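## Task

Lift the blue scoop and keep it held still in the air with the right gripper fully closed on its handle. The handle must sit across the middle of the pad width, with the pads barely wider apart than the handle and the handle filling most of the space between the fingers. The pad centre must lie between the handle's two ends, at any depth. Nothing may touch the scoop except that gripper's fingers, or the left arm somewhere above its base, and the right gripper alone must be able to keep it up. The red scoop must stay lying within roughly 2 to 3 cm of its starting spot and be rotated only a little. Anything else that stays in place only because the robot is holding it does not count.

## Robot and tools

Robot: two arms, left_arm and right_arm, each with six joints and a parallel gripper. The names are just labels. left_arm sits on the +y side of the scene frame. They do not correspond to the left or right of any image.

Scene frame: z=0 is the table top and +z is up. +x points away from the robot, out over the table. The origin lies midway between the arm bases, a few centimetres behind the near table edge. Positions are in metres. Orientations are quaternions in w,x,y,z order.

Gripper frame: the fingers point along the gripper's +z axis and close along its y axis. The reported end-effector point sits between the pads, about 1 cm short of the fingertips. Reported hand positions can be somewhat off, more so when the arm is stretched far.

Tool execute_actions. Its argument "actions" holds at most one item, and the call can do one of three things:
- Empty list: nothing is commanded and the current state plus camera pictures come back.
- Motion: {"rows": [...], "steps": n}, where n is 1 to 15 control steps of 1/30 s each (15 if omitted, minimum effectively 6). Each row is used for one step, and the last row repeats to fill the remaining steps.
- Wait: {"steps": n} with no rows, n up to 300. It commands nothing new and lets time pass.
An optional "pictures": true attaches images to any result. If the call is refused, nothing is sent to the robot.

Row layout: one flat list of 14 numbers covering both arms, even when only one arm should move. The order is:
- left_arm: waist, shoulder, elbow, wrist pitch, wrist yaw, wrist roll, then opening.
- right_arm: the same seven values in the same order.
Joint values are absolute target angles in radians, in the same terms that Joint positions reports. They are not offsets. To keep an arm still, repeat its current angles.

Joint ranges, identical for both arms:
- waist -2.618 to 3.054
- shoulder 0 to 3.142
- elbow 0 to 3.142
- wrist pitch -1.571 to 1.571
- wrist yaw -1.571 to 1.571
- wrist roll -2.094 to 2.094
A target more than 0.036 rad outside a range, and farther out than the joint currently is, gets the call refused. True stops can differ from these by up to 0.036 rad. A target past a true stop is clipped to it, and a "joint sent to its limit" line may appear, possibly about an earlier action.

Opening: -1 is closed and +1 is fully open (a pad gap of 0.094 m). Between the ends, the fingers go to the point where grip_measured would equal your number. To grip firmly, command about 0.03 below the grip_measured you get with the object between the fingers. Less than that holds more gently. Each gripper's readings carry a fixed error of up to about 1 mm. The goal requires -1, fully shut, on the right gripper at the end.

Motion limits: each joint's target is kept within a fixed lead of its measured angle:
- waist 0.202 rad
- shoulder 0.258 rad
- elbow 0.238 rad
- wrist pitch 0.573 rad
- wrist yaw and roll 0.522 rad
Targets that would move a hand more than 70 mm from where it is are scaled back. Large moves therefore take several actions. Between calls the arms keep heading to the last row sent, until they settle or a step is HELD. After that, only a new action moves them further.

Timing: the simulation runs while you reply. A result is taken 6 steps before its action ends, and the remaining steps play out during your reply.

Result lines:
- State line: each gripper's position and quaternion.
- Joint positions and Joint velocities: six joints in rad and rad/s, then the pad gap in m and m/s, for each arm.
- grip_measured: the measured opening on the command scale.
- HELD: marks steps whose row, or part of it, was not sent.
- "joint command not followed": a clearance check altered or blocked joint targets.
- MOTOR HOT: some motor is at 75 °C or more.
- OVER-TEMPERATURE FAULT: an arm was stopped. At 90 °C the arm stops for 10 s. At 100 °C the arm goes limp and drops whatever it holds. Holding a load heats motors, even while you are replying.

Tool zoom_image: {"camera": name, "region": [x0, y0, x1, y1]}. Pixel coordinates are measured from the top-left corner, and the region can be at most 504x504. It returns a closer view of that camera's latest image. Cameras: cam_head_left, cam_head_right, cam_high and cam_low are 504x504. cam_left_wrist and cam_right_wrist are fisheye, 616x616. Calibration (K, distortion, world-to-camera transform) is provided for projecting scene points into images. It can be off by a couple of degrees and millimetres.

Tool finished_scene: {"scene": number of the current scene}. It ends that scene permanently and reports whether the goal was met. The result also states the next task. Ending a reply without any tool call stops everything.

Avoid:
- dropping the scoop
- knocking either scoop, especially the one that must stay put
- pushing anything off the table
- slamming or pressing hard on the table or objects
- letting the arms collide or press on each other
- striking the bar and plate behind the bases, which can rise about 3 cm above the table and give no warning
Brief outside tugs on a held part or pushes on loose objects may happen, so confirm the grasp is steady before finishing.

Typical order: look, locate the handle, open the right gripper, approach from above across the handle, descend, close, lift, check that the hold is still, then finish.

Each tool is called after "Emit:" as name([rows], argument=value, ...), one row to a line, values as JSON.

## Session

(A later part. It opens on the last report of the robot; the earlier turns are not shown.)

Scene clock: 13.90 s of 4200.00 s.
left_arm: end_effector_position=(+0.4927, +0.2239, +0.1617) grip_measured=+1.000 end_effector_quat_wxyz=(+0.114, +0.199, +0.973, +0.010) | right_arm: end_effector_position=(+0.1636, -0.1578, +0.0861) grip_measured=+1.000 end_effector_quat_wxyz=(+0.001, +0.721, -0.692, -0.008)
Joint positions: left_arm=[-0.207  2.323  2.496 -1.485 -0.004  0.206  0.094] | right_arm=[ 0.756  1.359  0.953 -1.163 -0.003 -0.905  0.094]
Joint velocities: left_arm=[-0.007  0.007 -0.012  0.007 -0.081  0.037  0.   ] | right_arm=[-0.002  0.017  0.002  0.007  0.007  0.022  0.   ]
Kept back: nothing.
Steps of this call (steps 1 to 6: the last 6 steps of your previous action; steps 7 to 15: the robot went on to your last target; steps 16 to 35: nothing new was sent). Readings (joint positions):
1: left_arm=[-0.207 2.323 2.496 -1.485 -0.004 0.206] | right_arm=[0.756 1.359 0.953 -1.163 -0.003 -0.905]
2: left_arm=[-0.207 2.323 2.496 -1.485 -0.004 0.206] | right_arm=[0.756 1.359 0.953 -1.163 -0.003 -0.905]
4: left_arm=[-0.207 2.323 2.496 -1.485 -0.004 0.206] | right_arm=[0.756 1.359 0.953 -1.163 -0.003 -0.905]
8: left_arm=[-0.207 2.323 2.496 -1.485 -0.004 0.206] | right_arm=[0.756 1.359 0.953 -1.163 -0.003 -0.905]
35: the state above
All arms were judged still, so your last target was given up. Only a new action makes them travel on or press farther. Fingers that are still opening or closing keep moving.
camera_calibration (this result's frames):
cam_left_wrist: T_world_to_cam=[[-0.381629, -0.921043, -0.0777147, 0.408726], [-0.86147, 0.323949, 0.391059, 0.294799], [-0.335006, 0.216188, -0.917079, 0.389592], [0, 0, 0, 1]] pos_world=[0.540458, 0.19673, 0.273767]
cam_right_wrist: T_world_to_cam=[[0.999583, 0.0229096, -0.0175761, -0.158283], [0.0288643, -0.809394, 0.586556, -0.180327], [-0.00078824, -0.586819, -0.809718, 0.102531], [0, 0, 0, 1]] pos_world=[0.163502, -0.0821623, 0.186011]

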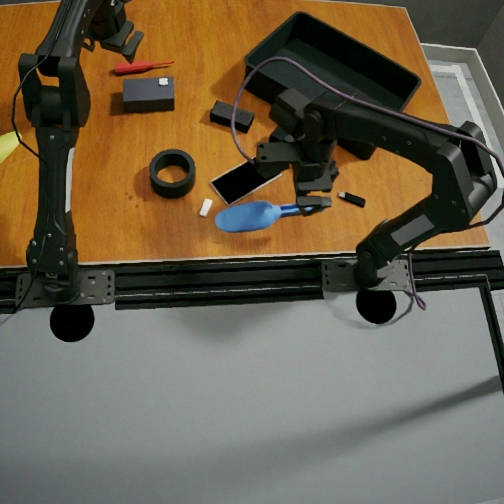

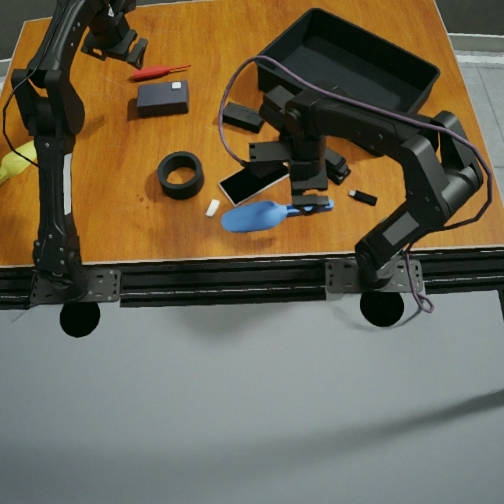

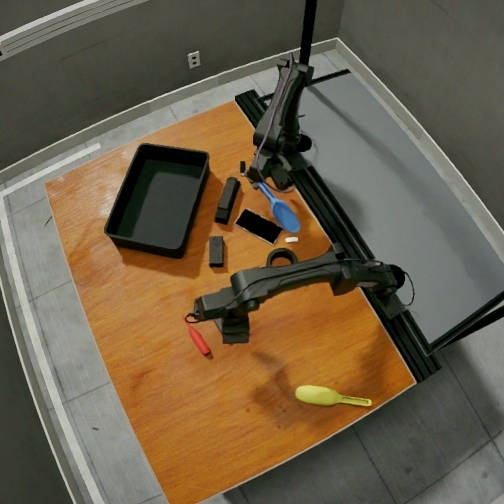

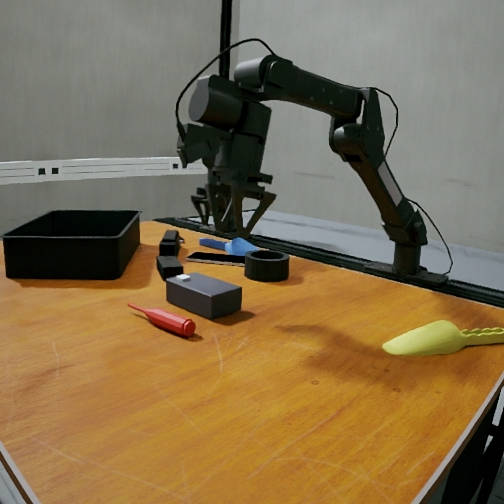

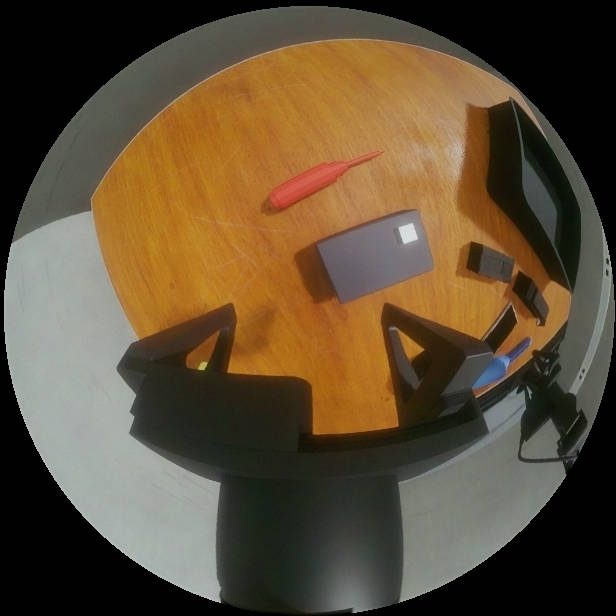

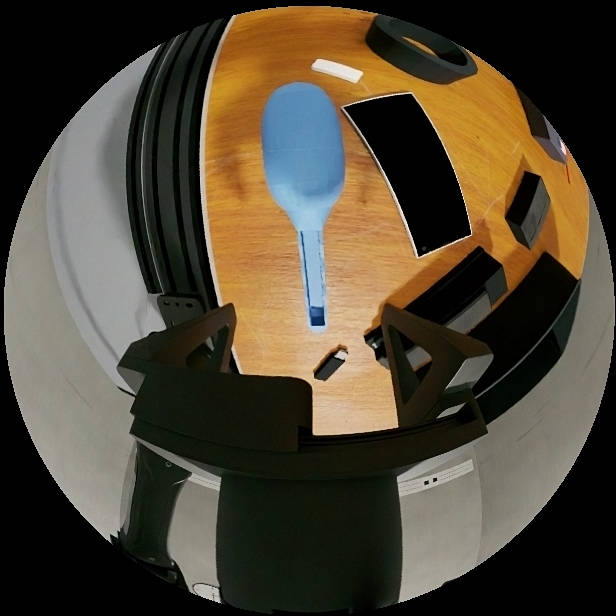

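Emit:
execute_actions([
  {"rows":[[-0.2,2.3,2.5,-1.5,0,0.2,1,0.67,1.37,0.76,-0.93,0,-1.06,1]]},
])

Emit:
execute_actions([
  {"steps":20},
], pictures=true)

Scene clock: 14.53 s of 4200.00 s.
left_arm: end_effector_position=(+0.4927, +0.2239, +0.1617) grip_measured=+1.000 end_effector_quat_wxyz=(+0.114, +0.199, +0.973, +0.010) | right_arm: end_effector_position=(+0.1579, -0.1842, +0.0333) grip_measured=+1.000 end_effector_quat_wxyz=(+0.021, +0.736, -0.676, -0.009)
Joint positions: left_arm=[-0.207  2.323  2.496 -1.485 -0.004  0.206  0.094] | right_arm=[ 0.673  1.379  0.75  -0.982  0.003 -1.031  0.094]
Joint velocities: left_arm=[ 0.012 -0.002  0.012 -0.037  0.037 -0.022  0.   ] | right_arm=[-0.007 -0.007 -0.017  0.3    0.007 -0.154  0.   ]
Steps of this call (steps 1 to 10: nothing new was sent; steps 11 to 19: the first 9 steps of this action). Readings (joint positions):
11: left_arm=[-0.207 2.323 2.496 -1.485 -0.004 0.206] | right_arm=[0.744 1.355 0.924 -1.123 -0.008 -0.930]
12: left_arm=[-0.207 2.323 2.496 -1.485 -0.004 0.206] | right_arm=[0.719 1.352 0.877 -1.068 -0.008 -0.954]
14: left_arm=[-0.207 2.323 2.496 -1.485 -0.004 0.206] | right_arm=[0.681 1.366 0.793 -1.020 0.000 -0.988]
18: left_arm=[-0.207 2.323 2.496 -1.485 -0.004 0.206] | right_arm=[0.673 1.379 0.750 -0.994 0.003 -1.026]
19: the state above

Scene clock: 15.20 s of 4200.00 s.
left_arm: end_effector_position=(+0.4926, +0.2239, +0.1617) grip_measured=+1.000 end_effector_quat_wxyz=(+0.114, +0.199, +0.973, +0.010) | right_arm: end_effector_position=(+0.1659, -0.1784, +0.0331) grip_measured=+1.000 end_effector_quat_wxyz=(+0.002, +0.743, -0.669, -0.005)
Joint positions: left_arm=[-0.207  2.323  2.496 -1.486 -0.004  0.206  0.094] | right_arm=[ 0.673  1.379  0.75  -0.942  0.003 -1.051  0.094]
Joint velocities: left_arm=[-0.002  0.007 -0.002  0.022  0.066  0.022  0.   ] | right_arm=[-0.017 -0.007 -0.002  0.051 -0.007 -0.037  0.   ]
Kept back: nothing.
Steps of this call (steps 1 to 6: the last 6 steps of your previous action; steps 7 to 20: the robot went on to your last target). Readings (joint positions):
1: left_arm=[-0.207 2.323 2.496 -1.486 -0.004 0.206] | right_arm=[0.673 1.379 0.750 -0.973 0.003 -1.035]
2: left_arm=[-0.207 2.323 2.496 -1.486 -0.004 0.206] | right_arm=[0.673 1.379 0.750 -0.966 0.003 -1.038]
4: left_arm=[-0.207 2.323 2.496 -1.486 -0.004 0.206] | right_arm=[0.673 1.379 0.750 -0.956 0.003 -1.043]
8: left_arm=[-0.207 2.323 2.496 -1.486 -0.004 0.206] | right_arm=[0.673 1.379 0.750 -0.947 0.003 -1.048]
20: the state above
camera_calibration (this result's frames):
cam_left_wrist: T_world_to_cam=[[-0.381653, -0.921039, -0.0776401, 0.408706], [-0.861325, 0.323915, 0.391405, 0.294603], [-0.335351, 0.216254, -0.916937, 0.38967], [0, 0, 0, 1]] pos_world=[0.540409, 0.19674, 0.273726]
cam_right_wrist: T_world_to_cam=[[0.996169, 0.0860814, -0.0153735, -0.149288], [0.0785085, -0.803031, 0.590744, -0.173146], [0.0385067, -0.589688, -0.806713, 0.0403851], [0, 0, 0, 1]] pos_world=[0.160755, -0.102376, 0.132569]

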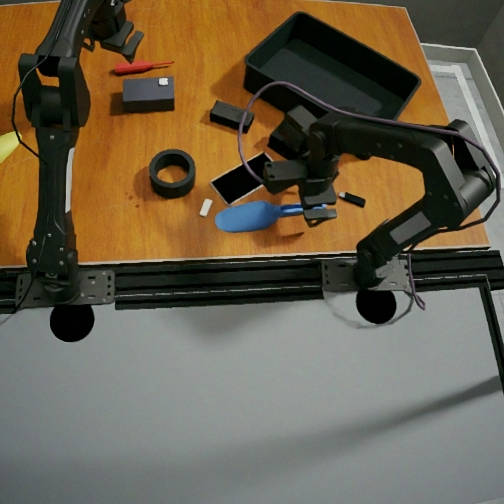

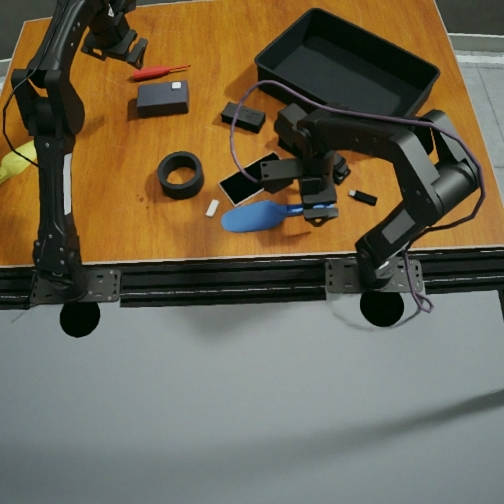

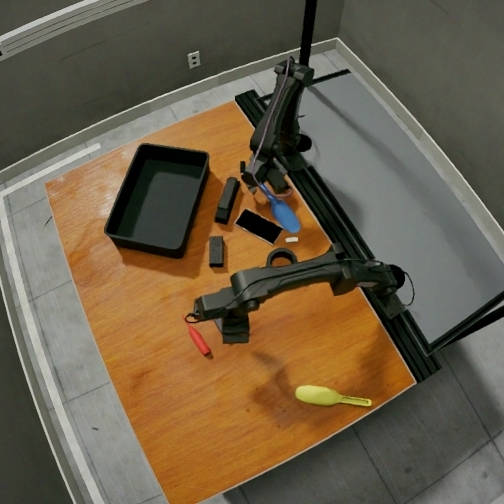

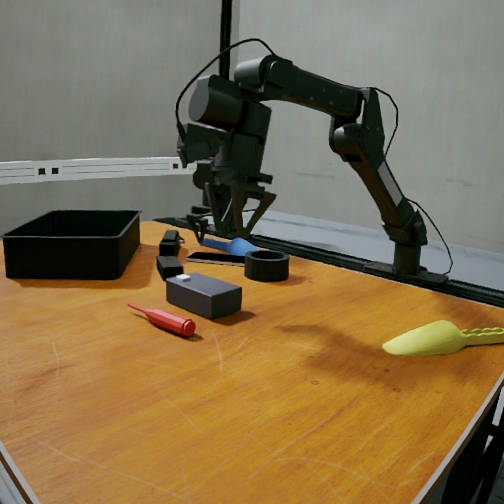

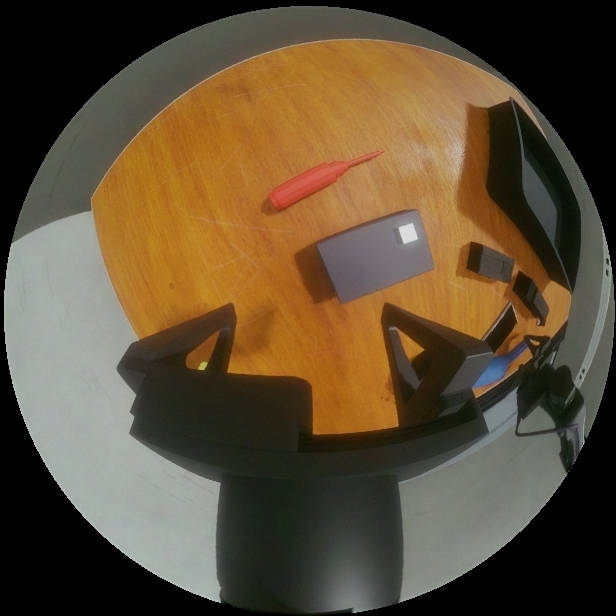

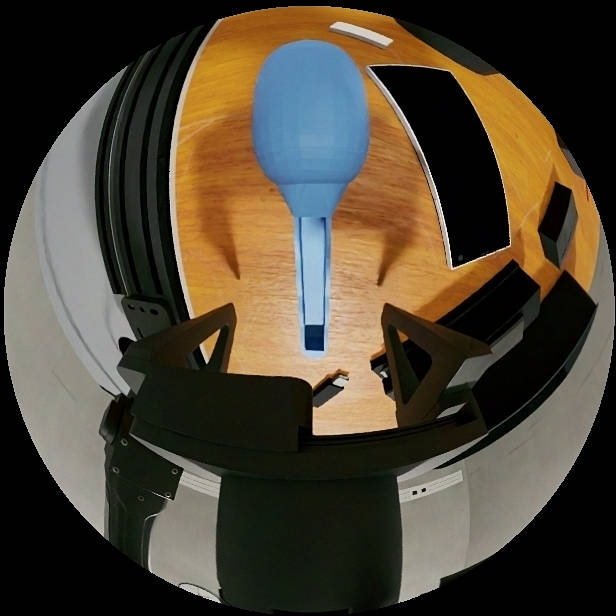

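Emit:
execute_actions([
  {"rows":[[-0.2,2.3,2.5,-1.5,0,0.2,1,0.67,1.40,0.715,-0.855,0,-1.06,1]]},
])

Emit:
execute_actions([
  {"steps":12},
])

Scene clock: 15.70 s of 4200.00 s.
left_arm: end_effector_position=(+0.4926, +0.2239, +0.1617) grip_measured=+1.000 end_effector_quat_wxyz=(+0.114, +0.199, +0.973, +0.010) | right_arm: end_effector_position=(+0.1697, -0.1755, +0.0237) grip_measured=+1.000 end_effector_quat_wxyz=(-0.008, +0.743, -0.669, -0.003)
Joint positions: left_arm=[-0.207  2.323  2.496 -1.486 -0.004  0.206  0.094] | right_arm=[ 0.673  1.396  0.723 -0.878  0.003 -1.051  0.094]
Joint velocities: left_arm=[-0.022  0.012 -0.002  0.037  0.022  0.007  0.   ] | right_arm=[-0.007 -0.002  0.017  0.125 -0.081 -0.022  0.   ]
Steps of this call (steps 1 to 6: the robot went on to your last target; steps 7 to 15: the first 9 steps of this action). Readings (joint positions):
7: left_arm=[-0.207 2.323 2.496 -1.486 -0.004 0.206] | right_arm=[0.673 1.379 0.746 -0.932 0.003 -1.051]
8: left_arm=[-0.207 2.323 2.496 -1.486 -0.004 0.206] | right_arm=[0.673 1.382 0.739 -0.917 0.003 -1.051]
10: left_arm=[-0.207 2.323 2.496 -1.486 -0.004 0.206] | right_arm=[0.673 1.390 0.729 -0.898 0.003 -1.051]
14: left_arm=[-0.207 2.323 2.496 -1.486 -0.004 0.206] | right_arm=[0.673 1.396 0.723 -0.882 0.003 -1.051]
15: the state above

Scene clock: 16.10 s of 4200.00 s.
left_arm: end_effector_position=(+0.4926, +0.2239, +0.1617) grip_measured=+1.000 end_effector_quat_wxyz=(+0.114, +0.199, +0.973, +0.010) | right_arm: end_effector_position=(+0.1718, -0.1740, +0.0237) grip_measured=+1.000 end_effector_quat_wxyz=(-0.013, +0.743, -0.669, -0.002)
Joint positions: left_arm=[-0.207  2.323  2.496 -1.486 -0.004  0.206  0.094] | right_arm=[ 0.673  1.396  0.723 -0.868  0.003 -1.051  0.094]
Joint velocities: left_arm=[ 0.002 -0.007  0.012 -0.007 -0.081  0.051  0.   ] | right_arm=[-0.002  0.002 -0.022 -0.066 -0.037  0.007  0.   ]
Kept back: nothing.
Steps of this call (steps 1 to 6: the last 6 steps of your previous action; steps 7 to 12: the robot went on to your last target). Readings (joint positions):
1: left_arm=[-0.207 2.323 2.496 -1.486 -0.004 0.206] | right_arm=[0.673 1.396 0.723 -0.876 0.003 -1.051]
2: left_arm=[-0.207 2.323 2.496 -1.486 -0.004 0.206] | right_arm=[0.673 1.396 0.723 -0.874 0.003 -1.051]
4: left_arm=[-0.207 2.323 2.496 -1.486 -0.004 0.206] | right_arm=[0.673 1.396 0.723 -0.871 0.003 -1.051]
8: left_arm=[-0.207 2.323 2.496 -1.486 -0.004 0.206] | right_arm=[0.673 1.396 0.723 -0.868 0.003 -1.051]
12: the state above

Emit:
execute_actions([
  {"rows":[[-0.2,2.3,2.5,-1.5,0,0.2,1,0.67,1.40,0.68,-0.855,0,-1.06,1]],"steps":12},
])

Emit:
execute_actions([
  {"rows":[[-0.2,2.3,2.5,-1.5,0,0.2,1,0.67,1.40,0.68,-0.855,0,-1.06,-1]]},
])

Emit:
execute_actions([
  {"rows":[[-0.2,2.3,2.5,-1.5,0,0.2,1,0.67,1.37,0.95,-1.13,0,-1.06,-1]]},
])

Emit:
execute_actions([
  {"steps":25},
], pictures=true)

Scene clock: 16.60 s of 4200.00 s.
left_arm: end_effector_position=(+0.4926, +0.2239, +0.1617) grip_measured=+1.000 end_effector_quat_wxyz=(+0.114, +0.199, +0.973, +0.010) | right_arm: end_effector_position=(+0.1632, -0.1801, +0.0156) grip_measured=+1.000 end_effector_quat_wxyz=(+0.000, +0.743, -0.669, -0.005)
Joint positions: left_arm=[-0.207  2.323  2.496 -1.486 -0.004  0.206  0.094] | right_arm=[ 0.673  1.396  0.687 -0.859  0.003 -1.052  0.094]
Joint velocities: left_arm=[-0.012  0.022  0.012  0.007 -0.081 -0.095  0.   ] | right_arm=[ 0.002 -0.007 -0.037  0.037  0.051 -0.125  0.   ]
Steps of this call (steps 1 to 9: the robot went on to your last target; steps 10 to 15: the first 6 steps of this action). Readings (joint positions):
10: left_arm=[-0.207 2.323 2.496 -1.486 -0.004 0.206] | right_arm=[0.673 1.396 0.718 -0.864 0.003 -1.051]
11: left_arm=[-0.207 2.323 2.496 -1.486 -0.004 0.206] | right_arm=[0.673 1.396 0.711 -0.859 0.003 -1.051]
13: left_arm=[-0.207 2.323 2.496 -1.486 -0.004 0.206] | right_arm=[0.673 1.396 0.695 -0.859 0.003 -1.052]
15: the state above

Scene clock: 17.10 s of 4200.00 s.
left_arm: end_effector_position=(+0.4926, +0.2239, +0.1617) grip_measured=+1.000 end_effector_quat_wxyz=(+0.114, +0.199, +0.973, +0.010) | right_arm: end_effector_position=(+0.1634, -0.1800, +0.0156) grip_measured=-0.613 end_effector_quat_wxyz=(-0.000, +0.743, -0.669, -0.004)
Joint positions: left_arm=[-0.207  2.323  2.496 -1.486 -0.004  0.206  0.094] | right_arm=[ 0.673  1.396  0.687 -0.858  0.003 -1.053  0.018]
Joint velocities: left_arm=[-0.002 -0.002 -0.027 -0.007 -0.022  0.037  0.   ] | right_arm=[ 0.007 -0.007  0.002 -0.051 -0.066  0.037 -0.002]
Steps of this call (steps 1 to 6: the last 6 steps of your previous action; steps 7 to 15: the first 9 steps of this action). Readings (joint positions):
7: left_arm=[-0.207 2.323 2.496 -1.486 -0.004 0.206] | right_arm=[0.673 1.396 0.687 -0.859 0.003 -1.052]
8: left_arm=[-0.207 2.323 2.496 -1.486 -0.004 0.206] | right_arm=[0.673 1.396 0.687 -0.859 0.003 -1.052]
10: left_arm=[-0.207 2.323 2.496 -1.486 -0.004 0.206] | right_arm=[0.673 1.396 0.687 -0.859 0.003 -1.052]
14: left_arm=[-0.207 2.323 2.496 -1.486 -0.004 0.206] | right_arm=[0.673 1.396 0.687 -0.858 0.003 -1.053]
15: the state above

Scene clock: 17.60 s of 4200.00 s.
left_arm: end_effector_position=(+0.4926, +0.2239, +0.1617) grip_measured=+1.000 end_effector_quat_wxyz=(+0.114, +0.199, +0.973, +0.010) | right_arm: end_effector_position=(+0.1927, -0.1605, +0.0797) grip_measured=-0.613 end_effector_quat_wxyz=(-0.033, +0.744, -0.668, +0.004)
Joint positions: left_arm=[-0.207  2.323  2.496 -1.486 -0.004  0.206  0.094] | right_arm=[ 0.673  1.381  0.943 -1.063  0.006 -1.055  0.018]
Joint velocities: left_arm=[-0.027 -0.002 -0.002 -0.022 -0.037 -0.066  0.   ] | right_arm=[-0.012  0.012  0.007 -0.505  0.022  0.037  0.   ]
Steps of this call (steps 1 to 6: the last 6 steps of your previous action; steps 7 to 15: the first 9 steps of this action). Readings (joint positions):
7: left_arm=[-0.207 2.323 2.496 -1.486 -0.004 0.206] | right_arm=[0.673 1.400 0.719 -0.908 0.005 -1.053]
8: left_arm=[-0.207 2.323 2.496 -1.486 -0.004 0.206] | right_arm=[0.673 1.404 0.775 -0.978 0.006 -1.055]
10: left_arm=[-0.207 2.323 2.496 -1.486 -0.004 0.206] | right_arm=[0.673 1.397 0.882 -1.028 0.006 -1.055]
14: left_arm=[-0.207 2.323 2.496 -1.486 -0.004 0.206] | right_arm=[0.673 1.381 0.943 -1.048 0.006 -1.055]
15: the state above

Scene clock: 18.43 s of 4200.00 s.
left_arm: end_effector_position=(+0.4926, +0.2239, +0.1617) grip_measured=+1.000 end_effector_quat_wxyz=(+0.114, +0.199, +0.973, +0.010) | right_arm: end_effector_position=(+0.1814, -0.1686, +0.0792) grip_measured=-0.613 end_effector_quat_wxyz=(-0.005, +0.744, -0.668, -0.002)
Joint positions: left_arm=[-0.207  2.323  2.496 -1.486 -0.004  0.206  0.094] | right_arm=[ 0.673  1.381  0.943 -1.119  0.006 -1.055  0.018]
Joint velocities: left_arm=[ 0.017 -0.022 -0.012 -0.007  0.007 -0.007  0.   ] | right_arm=[ 0.007 -0.002  0.007  0.007  0.051 -0.037  0.001]
Kept back: nothing.
Steps of this call (steps 1 to 6: the last 6 steps of your previous action; steps 7 to 25: the robot went on to your last target). Readings (joint positions):
1: left_arm=[-0.207 2.323 2.496 -1.486 -0.004 0.206] | right_arm=[0.673 1.381 0.943 -1.077 0.006 -1.055]
2: left_arm=[-0.207 2.323 2.496 -1.486 -0.004 0.206] | right_arm=[0.673 1.381 0.943 -1.087 0.006 -1.055]
4: left_arm=[-0.207 2.323 2.496 -1.486 -0.004 0.206] | right_arm=[0.673 1.381 0.943 -1.101 0.006 -1.055]
8: left_arm=[-0.207 2.323 2.496 -1.486 -0.004 0.206] | right_arm=[0.673 1.381 0.943 -1.113 0.006 -1.055]
25: the state above
camera_calibration (this result's frames):
cam_left_wrist: T_world_to_cam=[[-0.381653, -0.921039, -0.0776401, 0.408706], [-0.861325, 0.323915, 0.391405, 0.294603], [-0.335351, 0.216254, -0.916937, 0.38967], [0, 0, 0, 1]] pos_world=[0.540409, 0.19674, 0.273726]
cam_right_wrist: T_world_to_cam=[[0.995998, 0.0893661, -0.000999904, -0.165392], [0.0729478, -0.806449, 0.586787, -0.193039], [0.0516325, -0.584512, -0.809741, 0.0815311], [0, 0, 0, 1]] pos_world=[0.174602, -0.0932396, 0.179126]

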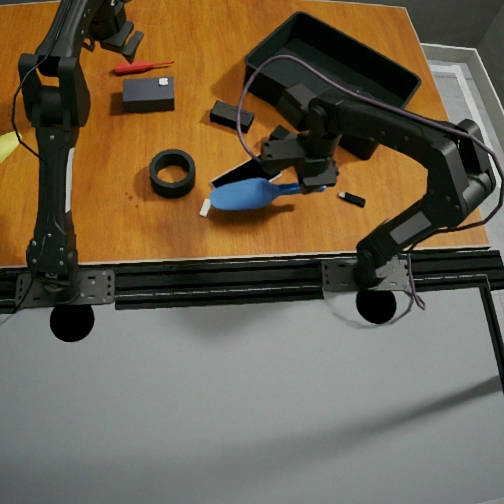

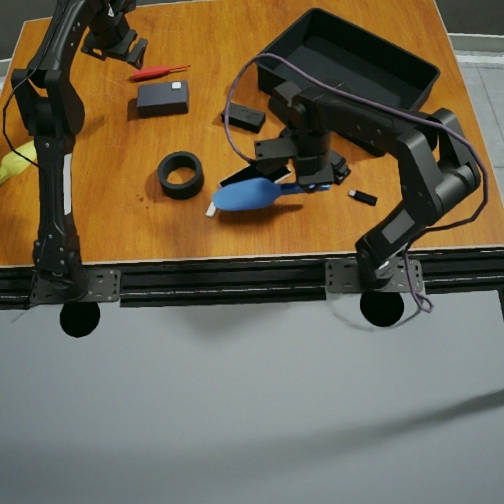

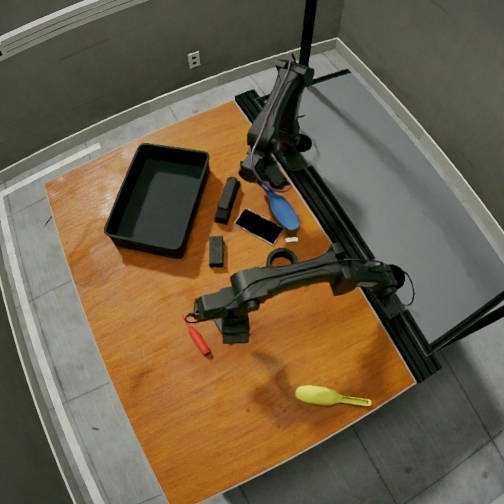

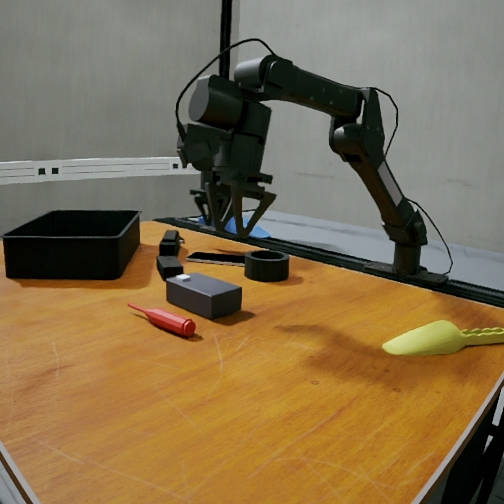

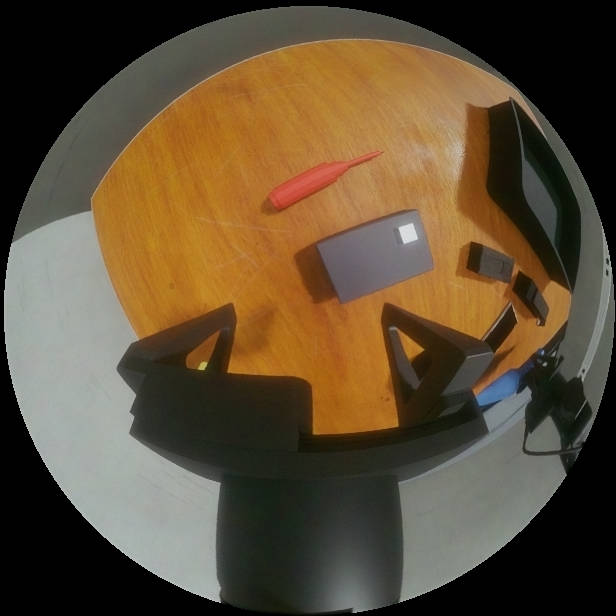

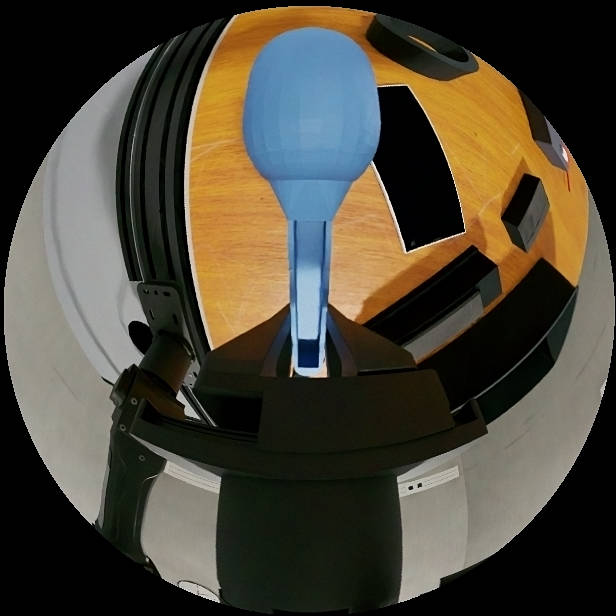

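Emit:
finished_scene(scene=1)

The scene is finished: the task was done.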